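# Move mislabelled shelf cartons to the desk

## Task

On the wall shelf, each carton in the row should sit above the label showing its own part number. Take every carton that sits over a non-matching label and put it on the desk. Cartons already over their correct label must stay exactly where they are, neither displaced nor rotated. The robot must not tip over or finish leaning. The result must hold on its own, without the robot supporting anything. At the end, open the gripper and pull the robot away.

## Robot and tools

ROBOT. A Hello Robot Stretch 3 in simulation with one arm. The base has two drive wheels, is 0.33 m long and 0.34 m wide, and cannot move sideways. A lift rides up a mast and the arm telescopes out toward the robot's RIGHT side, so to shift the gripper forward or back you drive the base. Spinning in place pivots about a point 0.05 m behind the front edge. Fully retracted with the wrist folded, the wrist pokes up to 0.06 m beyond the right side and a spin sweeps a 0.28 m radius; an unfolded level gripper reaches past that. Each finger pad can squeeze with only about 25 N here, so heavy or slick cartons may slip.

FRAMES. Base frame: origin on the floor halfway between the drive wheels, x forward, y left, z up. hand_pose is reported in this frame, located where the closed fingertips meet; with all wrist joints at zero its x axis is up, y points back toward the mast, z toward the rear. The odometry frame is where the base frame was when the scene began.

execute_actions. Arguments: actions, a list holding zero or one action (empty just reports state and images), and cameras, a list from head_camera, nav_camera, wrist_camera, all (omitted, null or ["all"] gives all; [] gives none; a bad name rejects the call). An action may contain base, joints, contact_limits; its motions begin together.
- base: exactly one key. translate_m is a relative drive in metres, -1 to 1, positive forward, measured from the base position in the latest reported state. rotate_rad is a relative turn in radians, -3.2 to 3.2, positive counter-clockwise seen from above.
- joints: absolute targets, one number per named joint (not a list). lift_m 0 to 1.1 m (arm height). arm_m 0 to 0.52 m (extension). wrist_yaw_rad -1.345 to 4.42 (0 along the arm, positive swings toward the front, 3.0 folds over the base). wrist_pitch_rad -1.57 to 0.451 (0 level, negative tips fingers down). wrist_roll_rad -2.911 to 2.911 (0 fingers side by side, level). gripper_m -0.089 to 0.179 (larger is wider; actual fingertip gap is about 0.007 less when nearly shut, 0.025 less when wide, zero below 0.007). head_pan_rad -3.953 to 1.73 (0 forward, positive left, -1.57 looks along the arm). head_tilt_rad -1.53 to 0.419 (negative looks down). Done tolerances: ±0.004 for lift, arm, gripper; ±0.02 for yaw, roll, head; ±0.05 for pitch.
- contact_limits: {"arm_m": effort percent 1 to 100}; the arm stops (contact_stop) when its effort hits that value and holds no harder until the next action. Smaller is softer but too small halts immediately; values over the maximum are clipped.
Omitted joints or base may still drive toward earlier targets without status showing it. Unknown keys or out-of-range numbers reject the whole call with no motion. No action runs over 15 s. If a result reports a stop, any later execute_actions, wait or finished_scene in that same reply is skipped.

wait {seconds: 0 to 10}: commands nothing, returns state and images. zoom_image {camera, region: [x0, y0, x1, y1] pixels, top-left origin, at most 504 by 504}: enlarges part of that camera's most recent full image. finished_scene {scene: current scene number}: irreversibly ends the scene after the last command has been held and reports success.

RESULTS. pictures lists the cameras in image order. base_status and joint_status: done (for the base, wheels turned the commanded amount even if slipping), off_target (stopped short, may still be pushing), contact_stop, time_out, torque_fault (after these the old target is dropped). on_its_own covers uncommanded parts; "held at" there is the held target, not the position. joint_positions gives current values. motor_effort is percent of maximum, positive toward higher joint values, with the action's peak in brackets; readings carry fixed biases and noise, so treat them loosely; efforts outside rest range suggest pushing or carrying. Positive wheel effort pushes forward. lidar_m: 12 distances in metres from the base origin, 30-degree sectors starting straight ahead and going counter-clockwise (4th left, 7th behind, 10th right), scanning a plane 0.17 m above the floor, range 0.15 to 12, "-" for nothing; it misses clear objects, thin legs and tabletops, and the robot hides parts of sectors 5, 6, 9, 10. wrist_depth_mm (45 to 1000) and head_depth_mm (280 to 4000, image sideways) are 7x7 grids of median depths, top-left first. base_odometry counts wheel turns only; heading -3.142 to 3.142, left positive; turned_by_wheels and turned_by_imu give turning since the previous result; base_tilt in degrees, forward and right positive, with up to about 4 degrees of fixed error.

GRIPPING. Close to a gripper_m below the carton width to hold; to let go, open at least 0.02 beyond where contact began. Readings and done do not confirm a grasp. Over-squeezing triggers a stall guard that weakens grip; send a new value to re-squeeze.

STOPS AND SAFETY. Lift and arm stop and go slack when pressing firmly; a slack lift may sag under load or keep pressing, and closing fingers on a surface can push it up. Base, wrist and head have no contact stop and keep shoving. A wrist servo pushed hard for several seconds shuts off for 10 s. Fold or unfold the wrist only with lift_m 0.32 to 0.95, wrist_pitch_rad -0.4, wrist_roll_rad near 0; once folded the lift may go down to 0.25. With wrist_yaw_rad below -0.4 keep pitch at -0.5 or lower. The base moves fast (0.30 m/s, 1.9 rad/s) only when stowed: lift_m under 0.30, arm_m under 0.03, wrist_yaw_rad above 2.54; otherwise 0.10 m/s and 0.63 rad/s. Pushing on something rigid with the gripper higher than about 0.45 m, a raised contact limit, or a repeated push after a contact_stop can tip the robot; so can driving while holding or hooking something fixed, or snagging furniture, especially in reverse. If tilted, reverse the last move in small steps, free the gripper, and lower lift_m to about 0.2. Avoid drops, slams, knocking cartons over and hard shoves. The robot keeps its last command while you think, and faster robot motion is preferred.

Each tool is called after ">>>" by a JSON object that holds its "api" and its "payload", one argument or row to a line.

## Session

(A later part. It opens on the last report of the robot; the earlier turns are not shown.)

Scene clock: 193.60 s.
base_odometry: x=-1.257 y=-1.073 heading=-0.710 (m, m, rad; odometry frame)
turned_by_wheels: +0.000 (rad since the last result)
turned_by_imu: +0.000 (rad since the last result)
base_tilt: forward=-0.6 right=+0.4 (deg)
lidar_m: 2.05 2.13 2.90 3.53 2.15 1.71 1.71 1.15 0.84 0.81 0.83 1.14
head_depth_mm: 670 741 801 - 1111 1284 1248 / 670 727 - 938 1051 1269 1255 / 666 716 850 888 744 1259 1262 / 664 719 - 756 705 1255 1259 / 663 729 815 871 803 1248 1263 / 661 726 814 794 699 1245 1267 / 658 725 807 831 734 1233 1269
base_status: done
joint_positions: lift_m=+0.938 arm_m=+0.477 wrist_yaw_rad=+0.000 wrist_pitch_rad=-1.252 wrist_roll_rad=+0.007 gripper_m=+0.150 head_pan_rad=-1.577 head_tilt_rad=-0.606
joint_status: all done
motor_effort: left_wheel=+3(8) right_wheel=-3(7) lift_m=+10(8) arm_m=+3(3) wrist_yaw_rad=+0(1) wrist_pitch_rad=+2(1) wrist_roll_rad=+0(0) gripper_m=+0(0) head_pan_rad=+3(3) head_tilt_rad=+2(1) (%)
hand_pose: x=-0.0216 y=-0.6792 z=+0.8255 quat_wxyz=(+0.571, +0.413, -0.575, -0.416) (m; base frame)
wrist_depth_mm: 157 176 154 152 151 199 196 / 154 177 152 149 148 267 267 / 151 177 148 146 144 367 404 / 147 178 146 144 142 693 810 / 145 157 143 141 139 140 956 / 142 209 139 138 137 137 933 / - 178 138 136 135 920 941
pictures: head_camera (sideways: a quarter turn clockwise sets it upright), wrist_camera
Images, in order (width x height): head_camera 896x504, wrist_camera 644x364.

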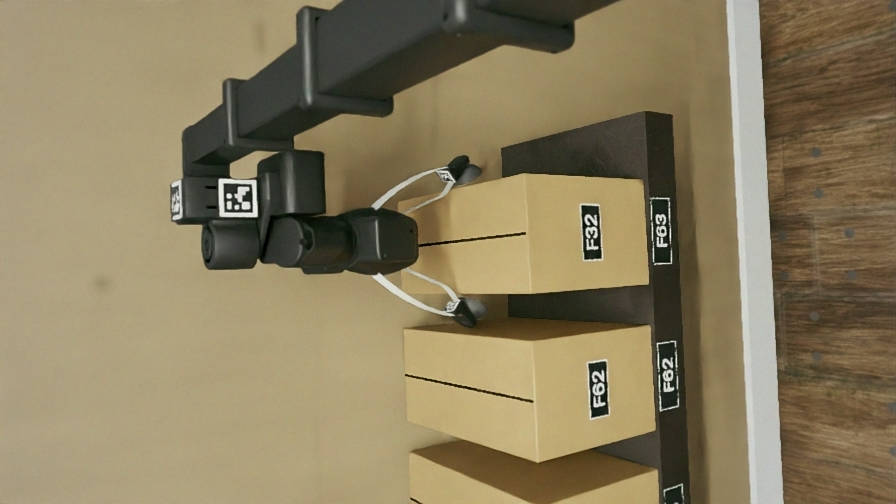

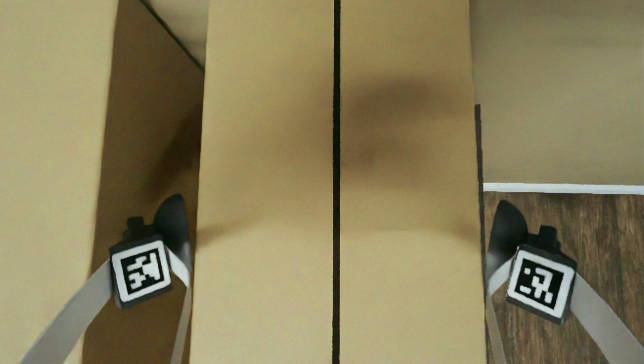

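>>> {"api": "execute_actions", "payload": {
  "actions": [
    {"joints": {"lift_m": 0.925}}
  ],
  "cameras": ["head_camera", "wrist_camera"]
}}

Scene clock: 198.30 s.
base_odometry: x=-1.257 y=-1.073 heading=-0.710 (m, m, rad; odometry frame)
turned_by_wheels: +0.000 (rad since the last result)
turned_by_imu: +0.000 (rad since the last result)
base_tilt: forward=-0.6 right=+0.4 (deg)
lidar_m: 2.05 2.12 2.91 3.54 2.14 1.71 1.71 1.15 0.83 0.81 0.83 1.14
head_depth_mm: 671 741 807 - 1130 1278 1247 / 669 729 - 952 1054 1273 1254 / 668 716 847 898 746 1264 1260 / 664 722 - 754 705 1250 1261 / 663 729 817 875 805 1246 1263 / 659 728 814 796 697 1236 1270 / 655 726 807 831 735 1234 1266
base_status: not commanded
joint_positions: lift_m=+0.926 arm_m=+0.477 wrist_yaw_rad=+0.000 wrist_pitch_rad=-1.252 wrist_roll_rad=+0.007 gripper_m=+0.150 head_pan_rad=-1.577 head_tilt_rad=-0.606
joint_status: all done
motor_effort: left_wheel=+3(3) right_wheel=-3(3) lift_m=+9(14) arm_m=+4(3) wrist_yaw_rad=+0(0) wrist_pitch_rad=+2(1) wrist_roll_rad=+0(0) gripper_m=+0(0) head_pan_rad=+3(4) head_tilt_rad=+2(1) (%)
hand_pose: x=-0.0216 y=-0.6792 z=+0.8136 quat_wxyz=(+0.571, +0.413, -0.575, -0.416) (m; base frame)
wrist_depth_mm: 144 175 142 140 139 190 199 / 142 175 138 137 136 249 264 / 140 177 135 134 133 367 398 / 136 178 133 132 131 685 828 / 134 158 130 130 128 128 953 / 132 200 128 126 126 125 959 / - 180 126 125 123 900 930
pictures: head_camera (sideways: a quarter turn clockwise sets it upright), wrist_camera
Images, in order (width x height): head_camera 896x504, wrist_camera 644x364.

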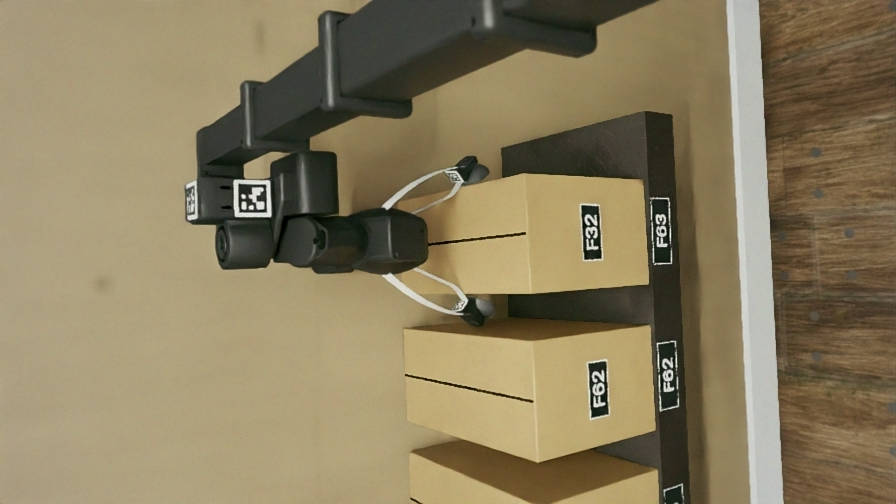

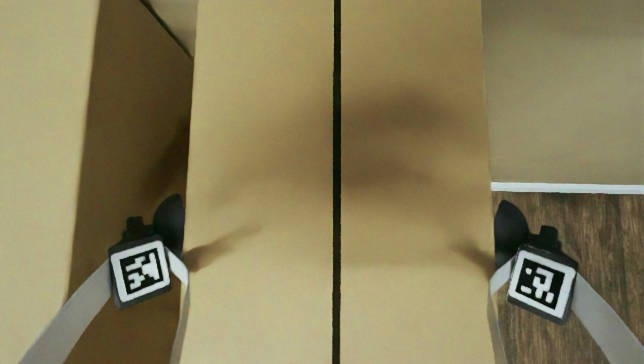

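>>> {"api": "execute_actions", "payload": {
  "actions": [
    {"joints": {"lift_m": 0.915}}
  ],
  "cameras": ["wrist_camera"]
}}

Scene clock: 202.80 s.
base_odometry: x=-1.257 y=-1.073 heading=-0.710 (m, m, rad; odometry frame)
turned_by_wheels: +0.000 (rad since the last result)
turned_by_imu: +0.000 (rad since the last result)
base_tilt: forward=-0.6 right=+0.4 (deg)
lidar_m: 2.05 2.13 2.91 3.54 2.14 1.71 1.71 1.15 0.84 0.81 0.84 1.14
head_depth_mm: 672 740 814 - 1134 1278 1248 / 668 731 - 951 1052 1274 1252 / 668 716 854 896 745 1260 1260 / 666 723 - 756 707 1262 1261 / 663 729 813 873 805 1251 1270 / 660 727 810 792 699 1236 1267 / 657 725 810 833 734 1226 1264
base_status: not commanded
joint_positions: lift_m=+0.919 arm_m=+0.477 wrist_yaw_rad=+0.000 wrist_pitch_rad=-1.247 wrist_roll_rad=+0.007 gripper_m=+0.150 head_pan_rad=-1.577 head_tilt_rad=-0.606
joint_status: lift_m contact_stop (moved -0.007 of -0.011)
on_its_own: lift_m is slack since a contact_stop, until your next command for it (your +0.915 is given up)
motor_effort: left_wheel=+3(3) right_wheel=-2(5) lift_m=+23(24) arm_m=+3(4) wrist_yaw_rad=+0(0) wrist_pitch_rad=-1(3) wrist_roll_rad=+0(0) gripper_m=-12(12) head_pan_rad=+3(2) head_tilt_rad=+2(3) (%)
hand_pose: x=-0.0216 y=-0.6803 z=+0.8072 quat_wxyz=(+0.572, +0.411, -0.576, -0.415) (m; base frame)
wrist_depth_mm: 140 175 137 135 134 188 194 / 137 177 134 132 131 246 259 / 134 177 131 130 128 333 386 / 133 177 128 127 125 576 803 / 133 158 126 124 123 123 943 / - 191 123 122 120 120 890 / 140 167 121 119 119 502 908
pictures: wrist_camera
Images, in order (width x height): wrist_camera 644x364.

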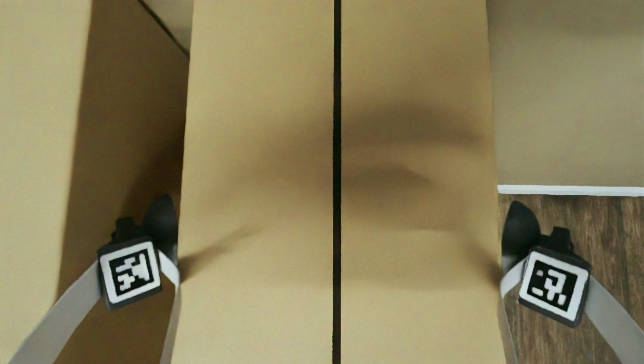

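>>> {"api": "execute_actions", "payload": {
  "actions": [
    {"joints": {"lift_m": 0.934}}
  ],
  "cameras": []
}}

>>> {"api": "execute_actions", "payload": {
  "actions": [
    {"joints": {"gripper_m": 0.08}}
  ],
  "cameras": ["head_camera", "wrist_camera"]
}}

Scene clock: 208.10 s.
base_odometry: x=-1.257 y=-1.073 heading=-0.710 (m, m, rad; odometry frame)
turned_by_wheels: +0.000 (rad since the last result)
turned_by_imu: +0.000 (rad since the last result)
base_tilt: forward=-0.5 right=+0.4 (deg)
lidar_m: 2.05 2.12 2.90 3.55 2.15 1.71 1.71 1.15 0.84 0.81 0.84 1.14
head_depth_mm: 669 740 802 - 1117 1281 1255 / 667 729 - 944 1051 1266 1253 / 667 714 849 880 725 1261 1254 / 664 722 804 733 698 1263 1262 / 663 732 811 871 806 1247 1263 / 659 726 809 795 699 1233 1262 / 657 725 806 834 734 1231 1265
base_status: not commanded
joint_positions: lift_m=+0.933 arm_m=+0.477 wrist_yaw_rad=+0.000 wrist_pitch_rad=-1.252 wrist_roll_rad=+0.007 gripper_m=+0.150 head_pan_rad=-1.577 head_tilt_rad=-0.606
joint_status: all done
motor_effort: left_wheel=+2(1) right_wheel=-2(3) lift_m=+37(38) arm_m=+3(4) wrist_yaw_rad=+1(0) wrist_pitch_rad=+2(2) wrist_roll_rad=+0(0) gripper_m=-9(12) head_pan_rad=+3(5) head_tilt_rad=+2(2) (%)
hand_pose: x=-0.0216 y=-0.6792 z=+0.8211 quat_wxyz=(+0.571, +0.413, -0.575, -0.416) (m; base frame)
wrist_depth_mm: 153 176 148 145 144 199 197 / 148 178 143 139 139 249 265 / 145 177 137 135 134 371 404 / 143 178 133 131 130 715 834 / 141 158 128 127 127 126 954 / 137 - 124 123 122 122 903 / 136 168 121 120 118 518 902
pictures: none
No camera images: the call's "cameras" was empty. Leave "cameras" out to get every camera's image.

Scene clock: 209.47 s.
base_odometry: x=-1.257 y=-1.073 heading=-0.710 (m, m, rad; odometry frame)
turned_by_wheels: +0.000 (rad since the last result)
turned_by_imu: +0.000 (rad since the last result)
base_tilt: forward=-0.5 right=+0.4 (deg)
lidar_m: 2.05 2.13 2.91 3.52 2.14 1.71 1.71 1.14 0.83 0.81 0.84 1.14
head_depth_mm: 670 744 802 - 1116 1279 1255 / 668 728 - 946 1049 1273 1248 / 667 713 849 889 759 1260 1256 / 662 721 803 750 704 1263 1262 / 661 731 814 874 791 1251 1261 / 658 727 811 794 697 1239 1266 / 657 725 806 834 731 1235 1266
base_status: not commanded
joint_positions: lift_m=+0.933 arm_m=+0.477 wrist_yaw_rad=+0.000 wrist_pitch_rad=-1.254 wrist_roll_rad=+0.007 gripper_m=+0.111 head_pan_rad=-1.577 head_tilt_rad=-0.606
joint_status: gripper_m off_target (ended at +0.111, target +0.080)
motor_effort: left_wheel=+3(4) right_wheel=-2(3) lift_m=+36(37) arm_m=+3(4) wrist_yaw_rad=+0(0) wrist_pitch_rad=+2(3) wrist_roll_rad=+0(0) gripper_m=-100(100) head_pan_rad=+3(2) head_tilt_rad=+2(2) (%)
hand_pose: x=-0.0216 y=-0.6787 z=+0.8211 quat_wxyz=(+0.571, +0.413, -0.574, -0.417) (m; base frame)
wrist_depth_mm: 152 176 145 143 143 191 198 / 148 177 142 141 140 252 269 / 146 176 139 140 138 376 407 / 142 178 137 136 136 703 832 / 141 158 135 134 133 133 944 / 137 168 133 132 130 130 924 / - 180 131 130 128 916 930
pictures: head_camera (sideways: a quarter turn clockwise sets it upright), wrist_camera
Images, in order (width x height): head_camera 896x504, wrist_camera 644x364.

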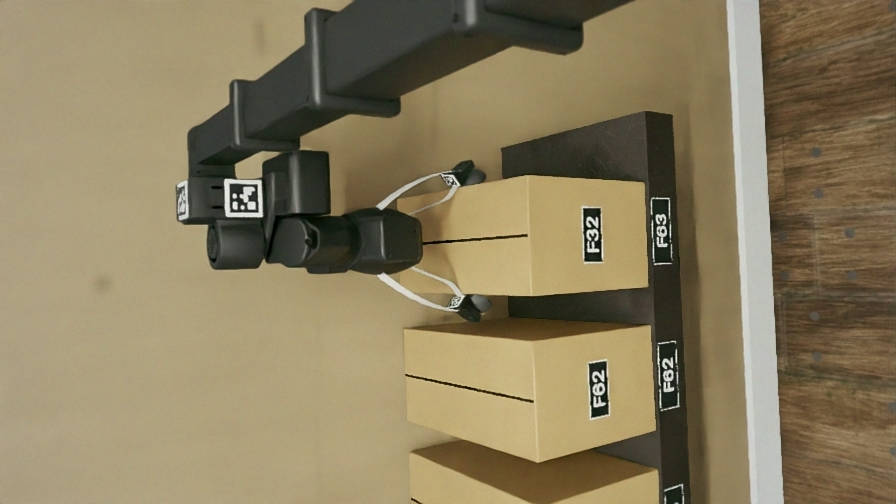

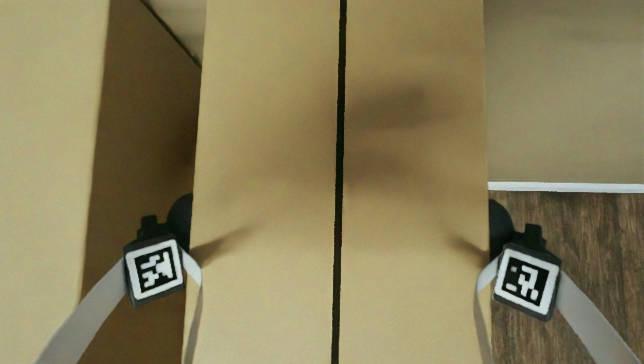

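>>> {"api": "execute_actions", "payload": {
  "actions": [
    {"joints": {"gripper_m": 0.116, "lift_m": 0.96}}
  ],
  "cameras": ["head_camera", "wrist_camera"]
}}

Scene clock: 213.20 s.
base_odometry: x=-1.257 y=-1.073 heading=-0.710 (m, m, rad; odometry frame)
turned_by_wheels: +0.000 (rad since the last result)
turned_by_imu: +0.000 (rad since the last result)
base_tilt: forward=-0.5 right=+0.4 (deg)
lidar_m: 2.05 2.13 2.92 3.94 2.15 1.71 1.71 1.15 0.84 0.80 0.83 1.14
head_depth_mm: 672 740 - 954 1084 1277 1250 / 669 715 841 933 1052 1275 1254 / 665 710 835 878 790 1258 1252 / 664 716 - 736 704 1259 1254 / 660 730 814 862 796 1247 1263 / 660 729 811 791 698 1232 1267 / 658 725 811 836 733 1227 1266
base_status: not commanded
joint_positions: lift_m=+0.959 arm_m=+0.477 wrist_yaw_rad=+0.000 wrist_pitch_rad=-1.254 wrist_roll_rad=+0.007 gripper_m=+0.116 head_pan_rad=-1.577 head_tilt_rad=-0.606
joint_status: all done
motor_effort: left_wheel=+2(2) right_wheel=-2(2) lift_m=+37(41) arm_m=+3(3) wrist_yaw_rad=+0(1) wrist_pitch_rad=+2(2) wrist_roll_rad=+0(0) gripper_m=-29(99) head_pan_rad=+3(2) head_tilt_rad=+1(2) (%)
hand_pose: x=-0.0216 y=-0.6787 z=+0.8470 quat_wxyz=(+0.571, +0.413, -0.574, -0.417) (m; base frame)
wrist_depth_mm: 180 181 145 144 142 191 198 / 176 177 143 142 141 253 267 / 174 178 140 138 138 377 406 / 170 179 138 137 135 714 845 / 166 167 135 134 133 133 969 / 164 169 133 132 131 131 953 / - 178 132 130 129 902 966
pictures: head_camera (sideways: a quarter turn clockwise sets it upright), wrist_camera
Images, in order (width x height): head_camera 896x504, wrist_camera 644x364.

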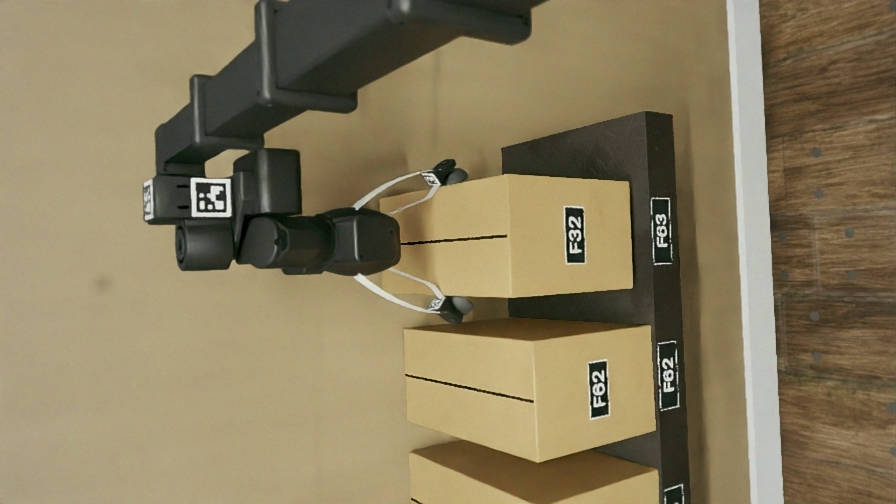

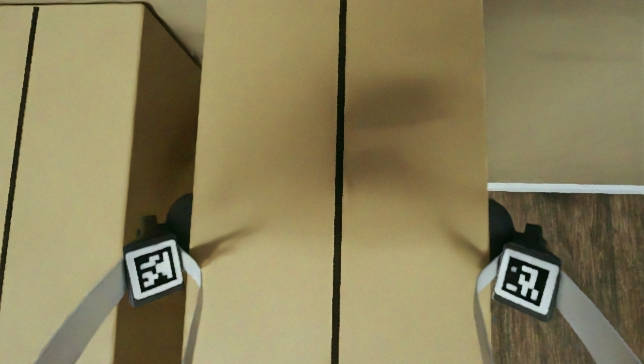

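>>> {"api": "execute_actions", "payload": {
  "actions": [
    {"base": {"rotate_rad": -1.585}, "joints": {"arm_m": 0.2, "lift_m": 1.03, "head_pan_rad": -3.14, "head_tilt_rad": -0.3}}
  ]
}}

Scene clock: 244.17 s.
base_odometry: x=-1.257 y=-1.073 heading=-2.295 (m, m, rad; odometry frame)
turned_by_wheels: -1.585 (rad since the last result)
turned_by_imu: -1.570 (rad since the last result)
base_tilt: forward=-0.6 right=+0.4 (deg)
lidar_m: 0.81 0.83 1.12 2.05 2.12 2.85 3.52 2.15 1.71 1.71 1.17 0.84
head_depth_mm: 3603 3871 - - - - - / 3601 3813 3956 - - - - / 3594 3772 3990 - - - - / 3629 3818 3870 - - - - / 3568 3777 3955 - 2758 2223 - / 3567 3704 3909 - 2774 2242 - / 3497 3773 3943 - 2808 2261 -
base_status: done
joint_positions: lift_m=+1.029 arm_m=+0.200 wrist_yaw_rad=+0.000 wrist_pitch_rad=-1.254 wrist_roll_rad=+0.007 gripper_m=+0.116 head_pan_rad=-3.133 head_tilt_rad=-0.310
joint_status: all done
motor_effort: left_wheel=+3(9) right_wheel=-3(13) lift_m=+37(37) arm_m=-3(3) wrist_yaw_rad=-1(0) wrist_pitch_rad=+2(3) wrist_roll_rad=+0(0) gripper_m=-29(30) head_pan_rad=-2(42) head_tilt_rad=+3(15) (%)
hand_pose: x=-0.0216 y=-0.4022 z=+0.9170 quat_wxyz=(+0.571, +0.413, -0.574, -0.417) (m; base frame)
wrist_depth_mm: - - 145 143 142 - - / - - 143 141 140 - - / - - 140 139 137 - - / - - 138 136 136 - - / - - 134 134 133 133 - / 938 - 133 132 131 131 - / 917 - 131 129 129 - -
pictures: head_camera (sideways: a quarter turn clockwise sets it upright), nav_camera (sideways: a quarter turn counterclockwise sets it upright), wrist_camera
Images, in order (width x height): head_camera 896x504, nav_camera 672x504, wrist_camera 644x364.

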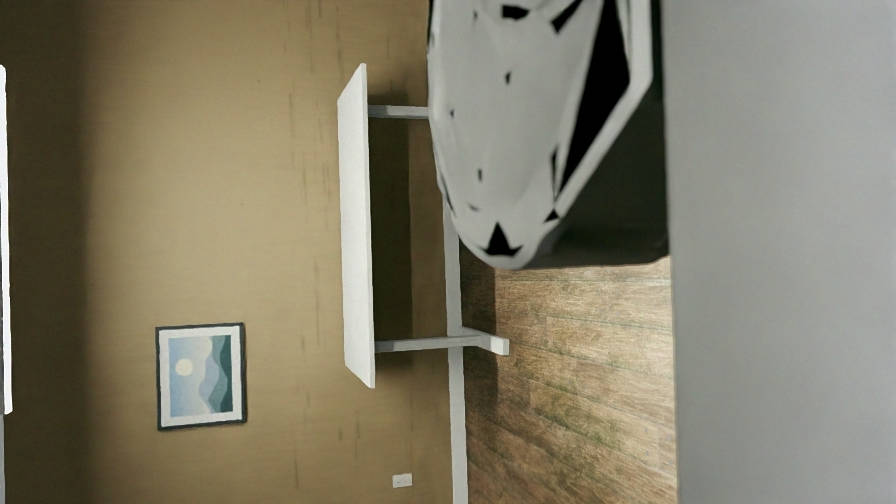

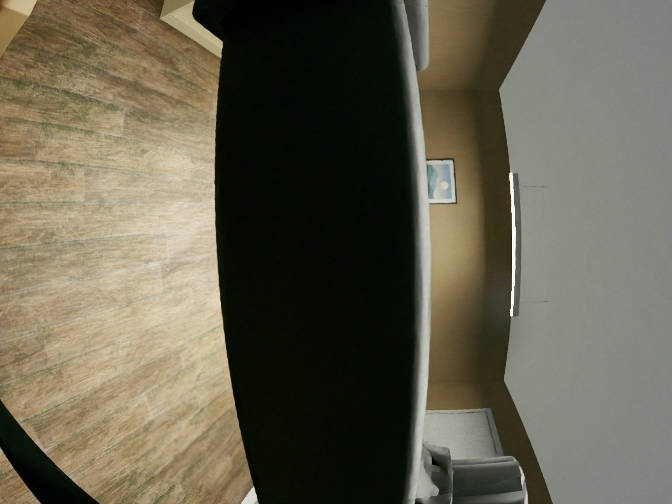

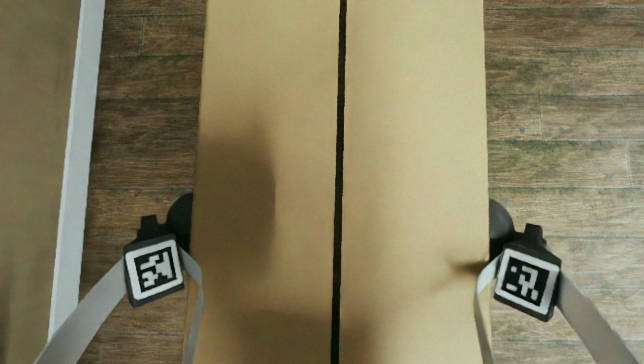

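>>> {"api": "execute_actions", "payload": {
  "actions": [
    {"base": {"translate_m": -1.0}}
  ],
  "cameras": []
}}

>>> {"api": "execute_actions", "payload": {
  "actions": [
    {"base": {"translate_m": -1.0}, "joints": {"head_pan_rad": -3.0, "head_tilt_rad": -0.4, "lift_m": 0.98}}
  ],
  "cameras": ["head_camera"]
}}

Scene clock: 258.33 s.
base_odometry: x=-0.595 y=-0.323 heading=-2.294 (m, m, rad; odometry frame)
turned_by_wheels: +0.000 (rad since the last result)
turned_by_imu: +0.000 (rad since the last result)
base_tilt: forward=-0.6 right=+0.4 (deg)
lidar_m: 1.81 1.86 2.12 2.03 2.09 2.62 2.54 2.52 1.51 1.33 1.79 1.89
head_depth_mm: 2656 2830 3000 2426 - - - / 2676 2807 2939 2623 - - - / 2657 2794 2930 2631 - - - / 2617 2784 2941 2686 - - - / 2634 2748 2917 3101 2756 2247 - / 2615 2774 2956 2740 2776 2246 - / 2598 2747 2908 3127 2783 2256 -
base_status: done
joint_positions: lift_m=+1.029 arm_m=+0.200 wrist_yaw_rad=+0.000 wrist_pitch_rad=-1.254 wrist_roll_rad=+0.007 gripper_m=+0.116 head_pan_rad=-3.133 head_tilt_rad=-0.310
joint_status: not commanded
motor_effort: left_wheel=+4(5) right_wheel=-4(9) lift_m=+37(37) arm_m=-3(3) wrist_yaw_rad=+0(0) wrist_pitch_rad=+2(3) wrist_roll_rad=+0(0) gripper_m=-30(29) head_pan_rad=-3(3) head_tilt_rad=+3(3) (%)
hand_pose: x=-0.0216 y=-0.4022 z=+0.9170 quat_wxyz=(+0.571, +0.413, -0.574, -0.417) (m; base frame)
wrist_depth_mm: - - 145 144 142 - - / - - 142 141 140 - - / - - 140 139 137 - - / - - 137 136 135 - - / - - 136 134 133 133 - / - - 134 132 130 131 - / - - 131 129 128 - -
pictures: none
No camera images: the call's "cameras" was empty. Leave "cameras" out to get every camera's image.

Scene clock: 269.30 s.
base_odometry: x=+0.067 y=+0.426 heading=-2.294 (m, m, rad; odometry frame)
turned_by_wheels: +0.000 (rad since the last result)
turned_by_imu: +0.000 (rad since the last result)
base_tilt: forward=-0.6 right=+0.4 (deg)
lidar_m: 2.81 2.91 2.09 2.00 2.05 1.68 1.95 1.57 1.84 1.38 1.61 2.43
head_depth_mm: 1663 1765 1896 1520 - - - / 1677 1788 1921 1519 - - - / 1692 1811 1927 1532 2214 1790 1521 / 1705 1825 1942 1534 2243 1790 1537 / 1703 1833 1973 1554 2262 1805 1549 / 1713 1859 1994 1576 2270 1815 1567 / 1732 1866 2010 2115 2289 1821 1569
base_status: done
joint_positions: lift_m=+0.981 arm_m=+0.200 wrist_yaw_rad=+0.000 wrist_pitch_rad=-1.254 wrist_roll_rad=+0.007 gripper_m=+0.116 head_pan_rad=-3.007 head_tilt_rad=-0.395
joint_status: all done
motor_effort: left_wheel=+3(5) right_wheel=-4(10) lift_m=+11(33) arm_m=-2(3) wrist_yaw_rad=+0(0) wrist_pitch_rad=+3(2) wrist_roll_rad=+0(0) gripper_m=-30(29) head_pan_rad=+3(17) head_tilt_rad=-2(5) (%)
hand_pose: x=-0.0216 y=-0.4022 z=+0.8684 quat_wxyz=(+0.571, +0.413, -0.574, -0.417) (m; base frame)
wrist_depth_mm: - - 145 144 143 - - / - - 143 141 140 - - / - - 140 138 138 - - / - - 137 136 135 - - / - - 135 134 133 133 982 / - - 133 132 131 131 - / - - 131 130 128 957 979
pictures: head_camera (sideways: a quarter turn clockwise sets it upright)
Images, in order (width x height): head_camera 896x504.

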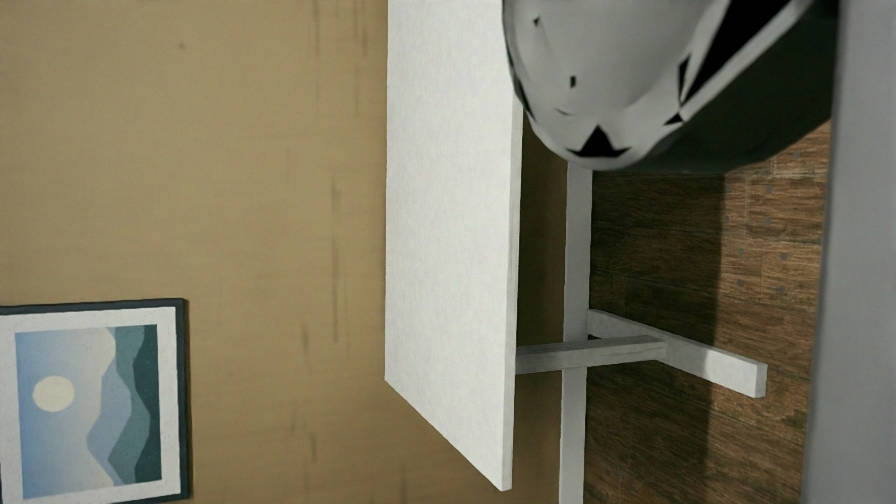

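>>> {"api": "execute_actions", "payload": {
  "actions": [
    {"base": {"translate_m": -0.62}, "joints": {"lift_m": 1.04, "arm_m": 0.50, "head_pan_rad": -1.57, "head_tilt_rad": -0.65}}
  ],
  "cameras": []
}}

>>> {"api": "execute_actions", "payload": {
  "actions": [
    {"base": {"rotate_rad": -1.55}}
  ]
}}

Scene clock: 286.27 s.
base_odometry: x=+0.478 y=+0.891 heading=-2.294 (m, m, rad; odometry frame)
turned_by_wheels: +0.000 (rad since the last result)
turned_by_imu: +0.001 (rad since the last result)
base_tilt: forward=-0.5 right=+0.4 (deg)
lidar_m: 3.42 2.89 2.08 1.98 1.93 1.15 1.33 0.99 1.85 1.40 1.64 2.03
head_depth_mm: - 1760 1965 2120 1727 1443 1226 / - 1717 1934 2108 1745 1441 1230 / - 1720 1851 690 1740 1445 1232 / 1484 - 717 657 1691 1444 1239 / 1524 1685 1866 2046 1750 1448 1248 / 1509 1683 1796 1908 1754 1460 1246 / 1507 1669 1758 1851 1763 1463 1252
base_status: done
joint_positions: lift_m=+1.039 arm_m=+0.500 wrist_yaw_rad=+0.000 wrist_pitch_rad=-1.254 wrist_roll_rad=+0.007 gripper_m=+0.116 head_pan_rad=-1.577 head_tilt_rad=-0.642
joint_status: all done
motor_effort: left_wheel=+3(3) right_wheel=-3(9) lift_m=+37(39) arm_m=+4(2) wrist_yaw_rad=+0(0) wrist_pitch_rad=+3(3) wrist_roll_rad=+0(0) gripper_m=-30(30) head_pan_rad=+4(41) head_tilt_rad=-3(15) (%)
hand_pose: x=-0.0216 y=-0.7015 z=+0.9270 quat_wxyz=(+0.570, +0.413, -0.574, -0.417) (m; base frame)
wrist_depth_mm: - - 145 143 141 - - / - - 142 141 140 - - / - - 140 138 137 - - / - - 138 136 134 - - / - - 135 134 133 134 - / - - 133 132 131 131 - / - - 130 129 129 - -
pictures: none
No camera images: the call's "cameras" was empty. Leave "cameras" out to get every camera's image.

Scene clock: 289.67 s.
base_odometry: x=+0.478 y=+0.891 heading=+2.439 (m, m, rad; odometry frame)
turned_by_wheels: -1.550 (rad since the last result)
turned_by_imu: -1.535 (rad since the last result)
base_tilt: forward=-0.5 right=+0.4 (deg)
lidar_m: 1.41 1.64 2.03 3.42 2.84 2.07 1.97 1.90 1.15 1.33 0.99 1.84
head_depth_mm: - 1294 1279 948 805 1434 1231 / - 1268 1287 961 789 1437 1234 / - 1279 1296 688 788 1436 1233 / 1105 - 719 656 768 1446 1237 / 1128 1249 1305 940 794 1459 1239 / 1118 1250 1322 977 800 1459 1246 / 1121 1242 1326 978 802 1395 1240
base_status: done
joint_positions: lift_m=+1.039 arm_m=+0.500 wrist_yaw_rad=+0.000 wrist_pitch_rad=-1.254 wrist_roll_rad=+0.007 gripper_m=+0.116 head_pan_rad=-1.577 head_tilt_rad=-0.642
joint_status: not commanded
motor_effort: left_wheel=+2(10) right_wheel=-3(12) lift_m=+37(37) arm_m=+3(4) wrist_yaw_rad=-1(1) wrist_pitch_rad=+3(3) wrist_roll_rad=+0(0) gripper_m=-30(30) head_pan_rad=+2(4) head_tilt_rad=-3(2) (%)
hand_pose: x=-0.0216 y=-0.7016 z=+0.9270 quat_wxyz=(+0.570, +0.413, -0.574, -0.417) (m; base frame)
wrist_depth_mm: 418 417 146 144 143 388 389 / 408 393 142 142 140 380 380 / 395 393 140 138 138 377 374 / 390 383 137 136 135 369 367 / 381 384 135 134 133 133 357 / 377 370 133 131 131 130 351 / 371 368 130 129 128 350 347
pictures: head_camera (sideways: a quarter turn clockwise sets it upright), nav_camera (sideways: a quarter turn counterclockwise sets it upright), wrist_camera
Images, in order (width x height): head_camera 896x504, nav_camera 672x504, wrist_camera 644x364.

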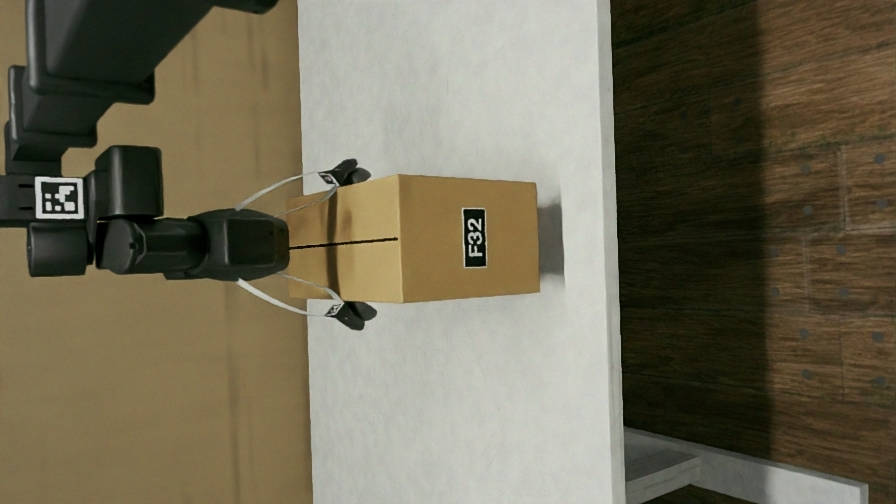

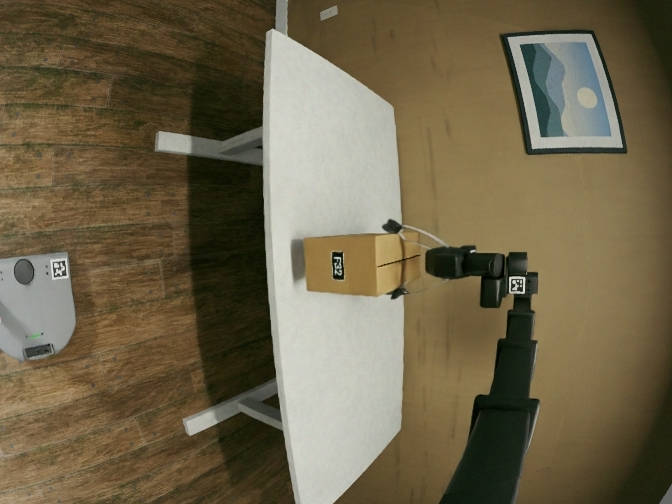

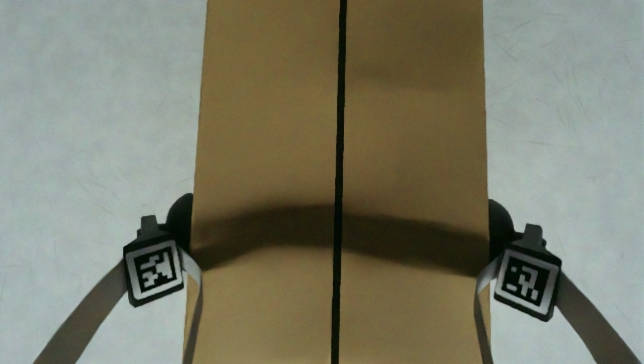

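>>> {"api": "execute_actions", "payload": {
  "actions": [
    {"joints": {"lift_m": 0.986, "arm_m": 0.518}}
  ],
  "cameras": ["head_camera"]
}}

Scene clock: 293.63 s.
base_odometry: x=+0.478 y=+0.891 heading=+2.439 (m, m, rad; odometry frame)
turned_by_wheels: +0.000 (rad since the last result)
turned_by_imu: +0.000 (rad since the last result)
base_tilt: forward=-0.5 right=+0.4 (deg)
lidar_m: 1.41 1.64 2.03 3.41 2.84 2.07 1.97 1.90 1.15 1.33 0.99 1.84
head_depth_mm: 1146 - - 950 806 1437 1228 / 1125 - 1284 960 789 1438 1231 / 1114 1310 1295 867 767 1439 1233 / 1123 - 796 701 759 1451 1233 / 1128 1255 1309 938 795 1453 1241 / 1124 1251 1323 976 799 1453 1237 / 1121 1242 1323 982 799 1397 1243
base_status: not commanded
joint_positions: lift_m=+0.987 arm_m=+0.518 wrist_yaw_rad=+0.000 wrist_pitch_rad=-1.254 wrist_roll_rad=+0.007 gripper_m=+0.116 head_pan_rad=-1.577 head_tilt_rad=-0.642
joint_status: all done
motor_effort: left_wheel=+3(3) right_wheel=-3(3) lift_m=+10(36) arm_m=+4(3) wrist_yaw_rad=+0(0) wrist_pitch_rad=+3(3) wrist_roll_rad=+0(0) gripper_m=-29(30) head_pan_rad=+3(3) head_tilt_rad=-2(2) (%)
hand_pose: x=-0.0216 y=-0.7195 z=+0.8744 quat_wxyz=(+0.570, +0.413, -0.574, -0.417) (m; base frame)
wrist_depth_mm: 356 350 146 144 143 339 335 / 352 345 142 141 139 331 326 / 344 339 140 139 138 325 320 / 335 337 138 136 135 317 315 / 329 329 135 134 133 133 311 / 323 318 133 132 130 131 306 / 319 314 131 130 129 298 297
pictures: head_camera (sideways: a quarter turn clockwise sets it upright)
Images, in order (width x height): head_camera 896x504.

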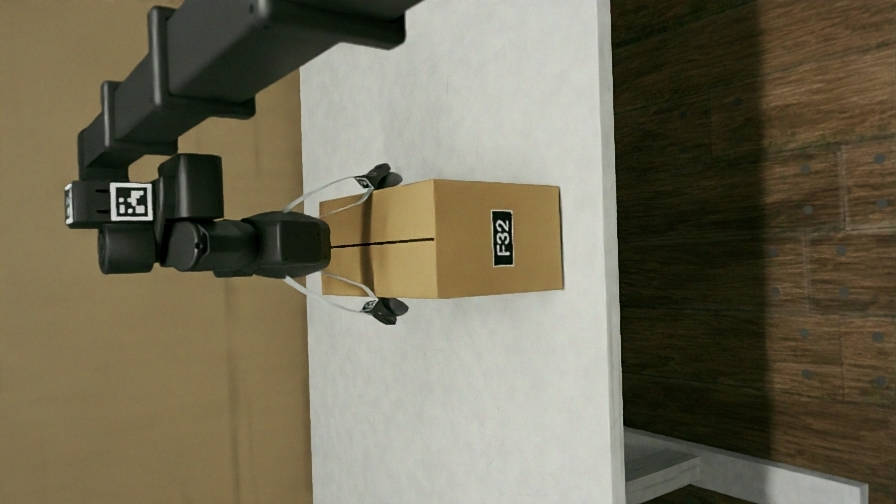

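>>> {"api": "execute_actions", "payload": {
  "actions": [
    {"joints": {"lift_m": 0.980}}
  ],
  "cameras": []
}}

Scene clock: 298.63 s.
base_odometry: x=+0.478 y=+0.891 heading=+2.439 (m, m, rad; odometry frame)
turned_by_wheels: +0.000 (rad since the last result)
turned_by_imu: +0.000 (rad since the last result)
base_tilt: forward=-0.5 right=+0.3 (deg)
lidar_m: 1.40 1.64 2.03 3.41 2.84 2.07 1.97 1.90 1.15 1.33 0.99 1.84
head_depth_mm: 1142 1231 - 920 807 1437 1237 / 1133 - 1278 960 788 1440 1225 / 1122 1303 1289 865 769 1449 1231 / 1117 - 825 708 757 1448 1243 / 1131 1245 1312 936 796 1459 1246 / 1122 1245 1320 973 799 1460 1243 / 1120 1245 1319 982 802 1393 1233
base_status: not commanded
joint_positions: lift_m=+0.981 arm_m=+0.518 wrist_yaw_rad=+0.000 wrist_pitch_rad=-1.254 wrist_roll_rad=+0.007 gripper_m=+0.116 head_pan_rad=-1.577 head_tilt_rad=-0.642
joint_status: all done
motor_effort: left_wheel=+3(3) right_wheel=-3(3) lift_m=+10(12) arm_m=+4(3) wrist_yaw_rad=+0(0) wrist_pitch_rad=+3(3) wrist_roll_rad=+0(0) gripper_m=-30(29) head_pan_rad=+4(3) head_tilt_rad=-2(3) (%)
hand_pose: x=-0.0216 y=-0.7195 z=+0.8683 quat_wxyz=(+0.570, +0.413, -0.574, -0.417) (m; base frame)
wrist_depth_mm: 349 348 145 144 143 330 331 / 345 335 143 142 140 322 321 / 336 329 140 139 138 314 317 / 329 327 138 137 135 313 311 / 322 317 135 134 133 133 307 / 318 312 133 132 131 132 301 / 310 307 131 130 128 295 295
pictures: none
No camera images: the call's "cameras" was empty. Leave "cameras" out to get every camera's image.

>>> {"api": "execute_actions", "payload": {
  "actions": [
    {"joints": {"lift_m": 0.975}}
  ],
  "cameras": ["head_camera"]
}}

Scene clock: 308.57 s.
base_odometry: x=+0.478 y=+0.891 heading=+2.439 (m, m, rad; odometry frame)
turned_by_wheels: +0.000 (rad since the last result)
turned_by_imu: +0.000 (rad since the last result)
base_tilt: forward=-0.6 right=+0.3 (deg)
lidar_m: 1.41 1.64 2.03 3.43 2.84 2.07 1.97 1.90 1.16 1.33 0.99 1.84
head_depth_mm: 1143 1227 - 923 808 1431 1231 / 1133 - 1266 960 790 1437 1230 / 1124 1329 1296 868 767 1441 1228 / 1119 - 813 708 758 1455 1236 / 1127 1257 1318 942 797 1452 1234 / 1120 1247 1320 980 801 1449 1247 / 1120 1240 1318 981 804 1396 1240
base_status: not commanded
joint_positions: lift_m=+0.976 arm_m=+0.518 wrist_yaw_rad=+0.000 wrist_pitch_rad=-1.253 wrist_roll_rad=+0.007 gripper_m=+0.116 head_pan_rad=-1.577 head_tilt_rad=-0.642
joint_status: lift_m contact_stop (moved -0.004 of -0.006)
on_its_own: lift_m is slack since a contact_stop, until your next command for it
motor_effort: left_wheel=+5(5) right_wheel=-7(7) lift_m=+23(29) arm_m=+4(4) wrist_yaw_rad=+0(0) wrist_pitch_rad=+2(3) wrist_roll_rad=+0(0) gripper_m=-29(29) head_pan_rad=+3(4) head_tilt_rad=-2(2) (%)
hand_pose: x=-0.0216 y=-0.7198 z=+0.8641 quat_wxyz=(+0.571, +0.413, -0.574, -0.417) (m; base frame)
wrist_depth_mm: 350 347 147 145 143 329 329 / 346 338 144 142 140 325 322 / 330 336 140 139 138 317 315 / 327 324 138 136 135 308 308 / 320 322 135 134 132 132 306 / 310 310 132 130 130 130 298 / 311 307 129 129 128 289 287
pictures: head_camera (sideways: a quarter turn clockwise sets it upright)
Images, in order (width x height): head_camera 896x504.

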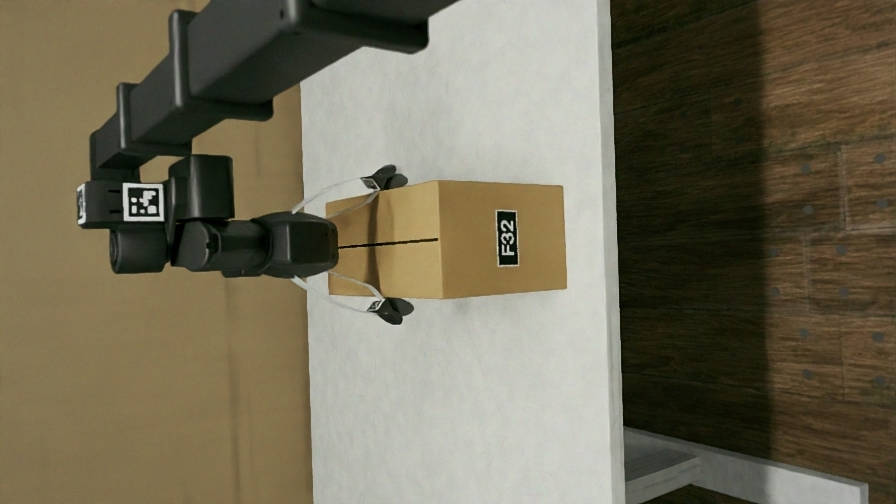

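>>> {"api": "execute_actions", "payload": {
  "actions": [
    {"joints": {"gripper_m": 0.175, "lift_m": 0.980}}
  ],
  "cameras": ["wrist_camera"]
}}

Scene clock: 312.93 s.
base_odometry: x=+0.478 y=+0.891 heading=+2.439 (m, m, rad; odometry frame)
turned_by_wheels: +0.000 (rad since the last result)
turned_by_imu: +0.000 (rad since the last result)
base_tilt: forward=-0.5 right=+0.4 (deg)
lidar_m: 1.41 1.64 2.04 3.41 2.84 2.07 1.97 1.90 1.15 1.33 0.99 1.84
head_depth_mm: 1145 1238 - 923 807 1445 1227 / 1125 - 1285 958 787 1450 1231 / 1116 1314 1294 866 768 1438 1243 / 1118 - 813 706 757 1450 1235 / 1123 1241 1307 936 794 1453 1246 / 1123 1248 1320 981 798 1451 1240 / 1120 1243 1325 978 803 1392 1238
base_status: not commanded
joint_positions: lift_m=+0.979 arm_m=+0.518 wrist_yaw_rad=+0.000 wrist_pitch_rad=-1.254 wrist_roll_rad=+0.007 gripper_m=+0.158 head_pan_rad=-1.577 head_tilt_rad=-0.642
joint_status: gripper_m off_target (ended at +0.158, target +0.175); the others done
motor_effort: left_wheel=+3(5) right_wheel=-4(7) lift_m=+37(35) arm_m=+4(4) wrist_yaw_rad=+0(1) wrist_pitch_rad=+2(3) wrist_roll_rad=+0(0) gripper_m=+100(99) head_pan_rad=+1(3) head_tilt_rad=-2(2) (%)
hand_pose: x=-0.0216 y=-0.7197 z=+0.8670 quat_wxyz=(+0.571, +0.413, -0.574, -0.417) (m; base frame)
wrist_depth_mm: 346 350 148 145 144 331 327 / 340 339 144 143 141 326 319 / 332 332 141 140 138 316 318 / 325 326 138 137 136 311 313 / 327 319 135 135 133 134 307 / 316 - 133 132 131 131 299 / 308 308 131 129 128 293 294
pictures: wrist_camera
Images, in order (width x height): wrist_camera 644x364.

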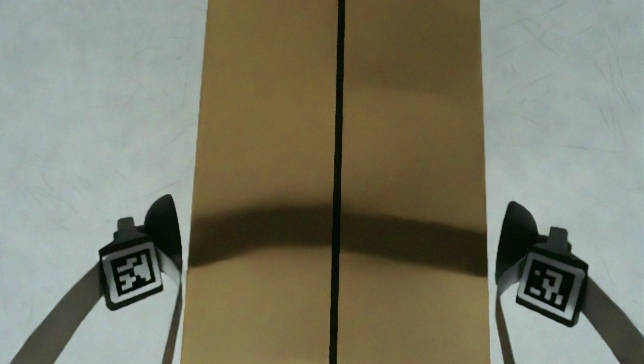

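>>> {"api": "execute_actions", "payload": {
  "actions": [
    {"joints": {"gripper_m": 0.175, "lift_m": 0.99, "arm_m": 0.24}}
  ],
  "cameras": ["head_camera"]
}}

Scene clock: 347.07 s.
base_odometry: x=+0.478 y=+0.891 heading=+2.439 (m, m, rad; odometry frame)
turned_by_wheels: +0.000 (rad since the last result)
turned_by_imu: +0.000 (rad since the last result)
base_tilt: forward=-0.6 right=+0.4 (deg)
lidar_m: 1.41 1.64 2.04 3.42 2.84 2.07 1.97 1.89 1.15 1.33 0.98 1.84
head_depth_mm: 1149 1228 1222 955 808 1438 1235 / 1142 - - 956 786 1434 1236 / 1131 - - 978 767 1443 1232 / 1133 1226 1315 - 752 1454 1234 / 1129 1253 1308 958 773 1453 1247 / 1126 1245 1326 981 798 1469 1242 / 1123 1246 1325 981 802 1393 1243
base_status: not commanded
joint_positions: lift_m=+0.989 arm_m=+0.240 wrist_yaw_rad=+0.000 wrist_pitch_rad=-1.254 wrist_roll_rad=+0.007 gripper_m=+0.175 head_pan_rad=-1.577 head_tilt_rad=-0.642
joint_status: all done
motor_effort: left_wheel=+4(3) right_wheel=-4(4) lift_m=+36(37) arm_m=-3(2) wrist_yaw_rad=+0(1) wrist_pitch_rad=+2(2) wrist_roll_rad=+0(0) gripper_m=+1(1) head_pan_rad=+3(3) head_tilt_rad=-2(2) (%)
hand_pose: x=-0.0216 y=-0.4423 z=+0.8770 quat_wxyz=(+0.571, +0.413, -0.574, -0.417) (m; base frame)
wrist_depth_mm: 362 355 355 242 252 342 336 / 353 350 346 327 342 333 331 / 360 348 340 339 337 327 326 / - - - - - - - / - - - - - - - / - - - - - 973 - / - - - - - 950 956
pictures: head_camera (sideways: a quarter turn clockwise sets it upright)
Images, in order (width x height): head_camera 896x504.

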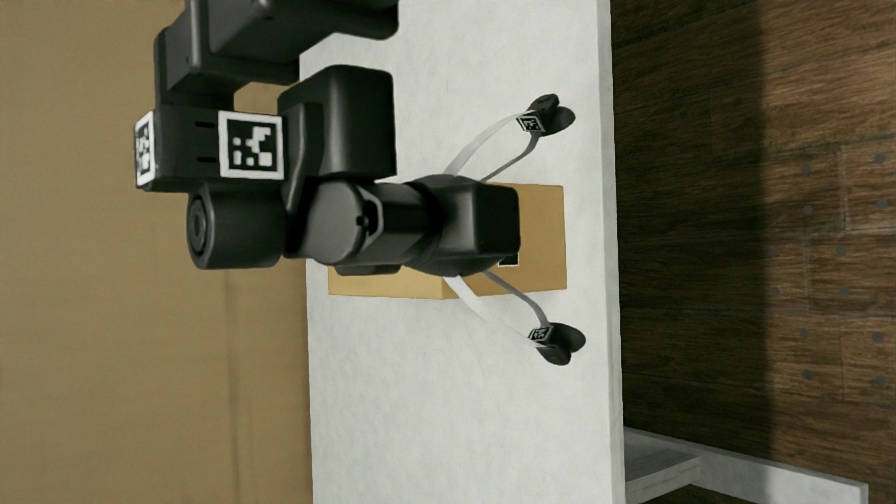

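>>> {"api": "execute_actions", "payload": {
  "actions": [
    {"base": {"rotate_rad": 1.799}, "joints": {"gripper_m": 0.12, "lift_m": 0.65, "arm_m": 0.0, "head_pan_rad": 0.0, "head_tilt_rad": -0.4}}
  ],
  "cameras": []
}}

>>> {"api": "execute_actions", "payload": {
  "actions": [
    {"base": {"translate_m": 0.3}, "joints": {"lift_m": 0.292, "wrist_pitch_rad": -0.4, "wrist_yaw_rad": 2.62}}
  ],
  "cameras": ["nav_camera"]
}}

Scene clock: 353.83 s.
base_odometry: x=+0.478 y=+0.891 heading=-2.045 (m, m, rad; odometry frame)
turned_by_wheels: +1.799 (rad since the last result)
turned_by_imu: +1.781 (rad since the last result)
base_tilt: forward=-0.5 right=+0.3 (deg)
lidar_m: 3.43 2.35 1.97 1.97 1.20 1.33 0.99 1.01 1.77 1.40 1.64 3.35
head_depth_mm: 2895 3114 3358 3360 2293 1760 1427 / 2975 3156 3396 3374 2292 1766 1433 / 3017 3234 3447 3415 2327 1767 1429 / 3129 3326 3568 3433 2355 1774 1431 / 3155 3385 3661 3433 2352 1787 1437 / 3252 3460 3679 3453 2359 1793 1452 / 3279 3513 3781 3459 2360 1800 1449
base_status: done
joint_positions: lift_m=+0.651 arm_m=+0.000 wrist_yaw_rad=+0.000 wrist_pitch_rad=-1.254 wrist_roll_rad=+0.007 gripper_m=+0.120 head_pan_rad=-0.007 head_tilt_rad=-0.409
joint_status: all done
motor_effort: left_wheel=-3(7) right_wheel=+4(9) lift_m=+10(32) arm_m=-3(2) wrist_yaw_rad=+0(0) wrist_pitch_rad=+3(2) wrist_roll_rad=+0(0) gripper_m=+0(100) head_pan_rad=+3(44) head_tilt_rad=+2(13) (%)
hand_pose: x=-0.0216 y=-0.2023 z=+0.5384 quat_wxyz=(+0.571, +0.413, -0.574, -0.417) (m; base frame)
wrist_depth_mm: 769 764 760 733 737 740 745 / 751 756 743 733 722 723 712 / 744 730 737 712 748 722 706 / 747 717 721 723 713 704 697 / 721 712 713 698 688 689 673 / 717 702 682 - - - 667 / 691 681 682 - - 656 644
pictures: none
No camera images: the call's "cameras" was empty. Leave "cameras" out to get every camera's image.

Scene clock: 358.50 s.
base_odometry: x=+0.340 y=+0.624 heading=-2.045 (m, m, rad; odometry frame)
turned_by_wheels: +0.000 (rad since the last result)
turned_by_imu: +0.000 (rad since the last result)
base_tilt: forward=-0.5 right=+0.4 (deg)
lidar_m: 3.13 2.27 1.92 1.89 1.36 1.35 1.28 1.85 1.84 1.44 1.88 3.14
head_depth_mm: 2662 2852 3039 3181 2317 1746 1424 / 2703 2874 3013 3261 2318 1775 1428 / 2770 2955 3074 3309 2321 1767 1430 / 2806 2993 3085 3401 2314 1784 1441 / 2860 3092 3330 3404 2338 1796 1440 / 2907 3111 3358 3468 2362 1804 1446 / 2956 3241 3426 3504 2373 1791 1453
base_status: done
joint_positions: lift_m=+0.293 arm_m=+0.000 wrist_yaw_rad=+2.618 wrist_pitch_rad=-0.419 wrist_roll_rad=+0.007 gripper_m=+0.120 head_pan_rad=-0.007 head_tilt_rad=-0.408
joint_status: all done
motor_effort: left_wheel=-2(7) right_wheel=+4(9) lift_m=+10(9) arm_m=-2(2) wrist_yaw_rad=+2(3) wrist_pitch_rad=+11(10) wrist_roll_rad=+0(0) gripper_m=+0(0) head_pan_rad=+3(2) head_tilt_rad=+3(3) (%)
hand_pose: x=+0.0908 y=+0.0490 z=+0.3052 quat_wxyz=(+0.321, +0.708, -0.038, +0.628) (m; base frame)
wrist_depth_mm: - - - - - - - / - - - - - - - / 984 965 954 927 991 913 952 / 743 734 731 739 744 740 724 / 635 599 606 598 598 623 608 / - 509 514 522 505 - 510 / - - - 441 446 441 442
pictures: nav_camera (sideways: a quarter turn counterclockwise sets it upright)
Images, in order (width x height): nav_camera 672x504.

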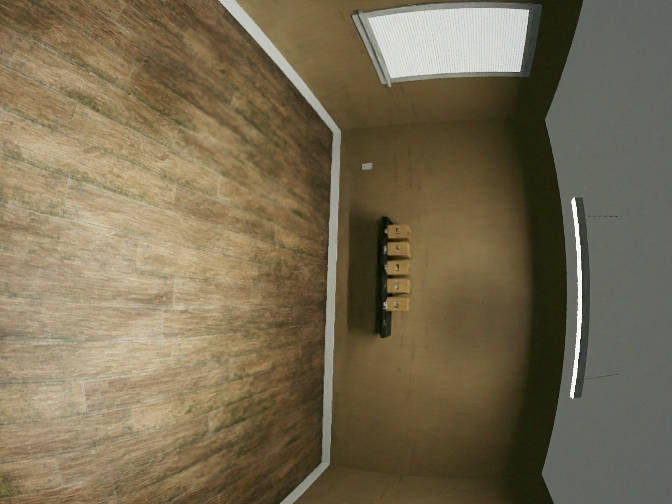

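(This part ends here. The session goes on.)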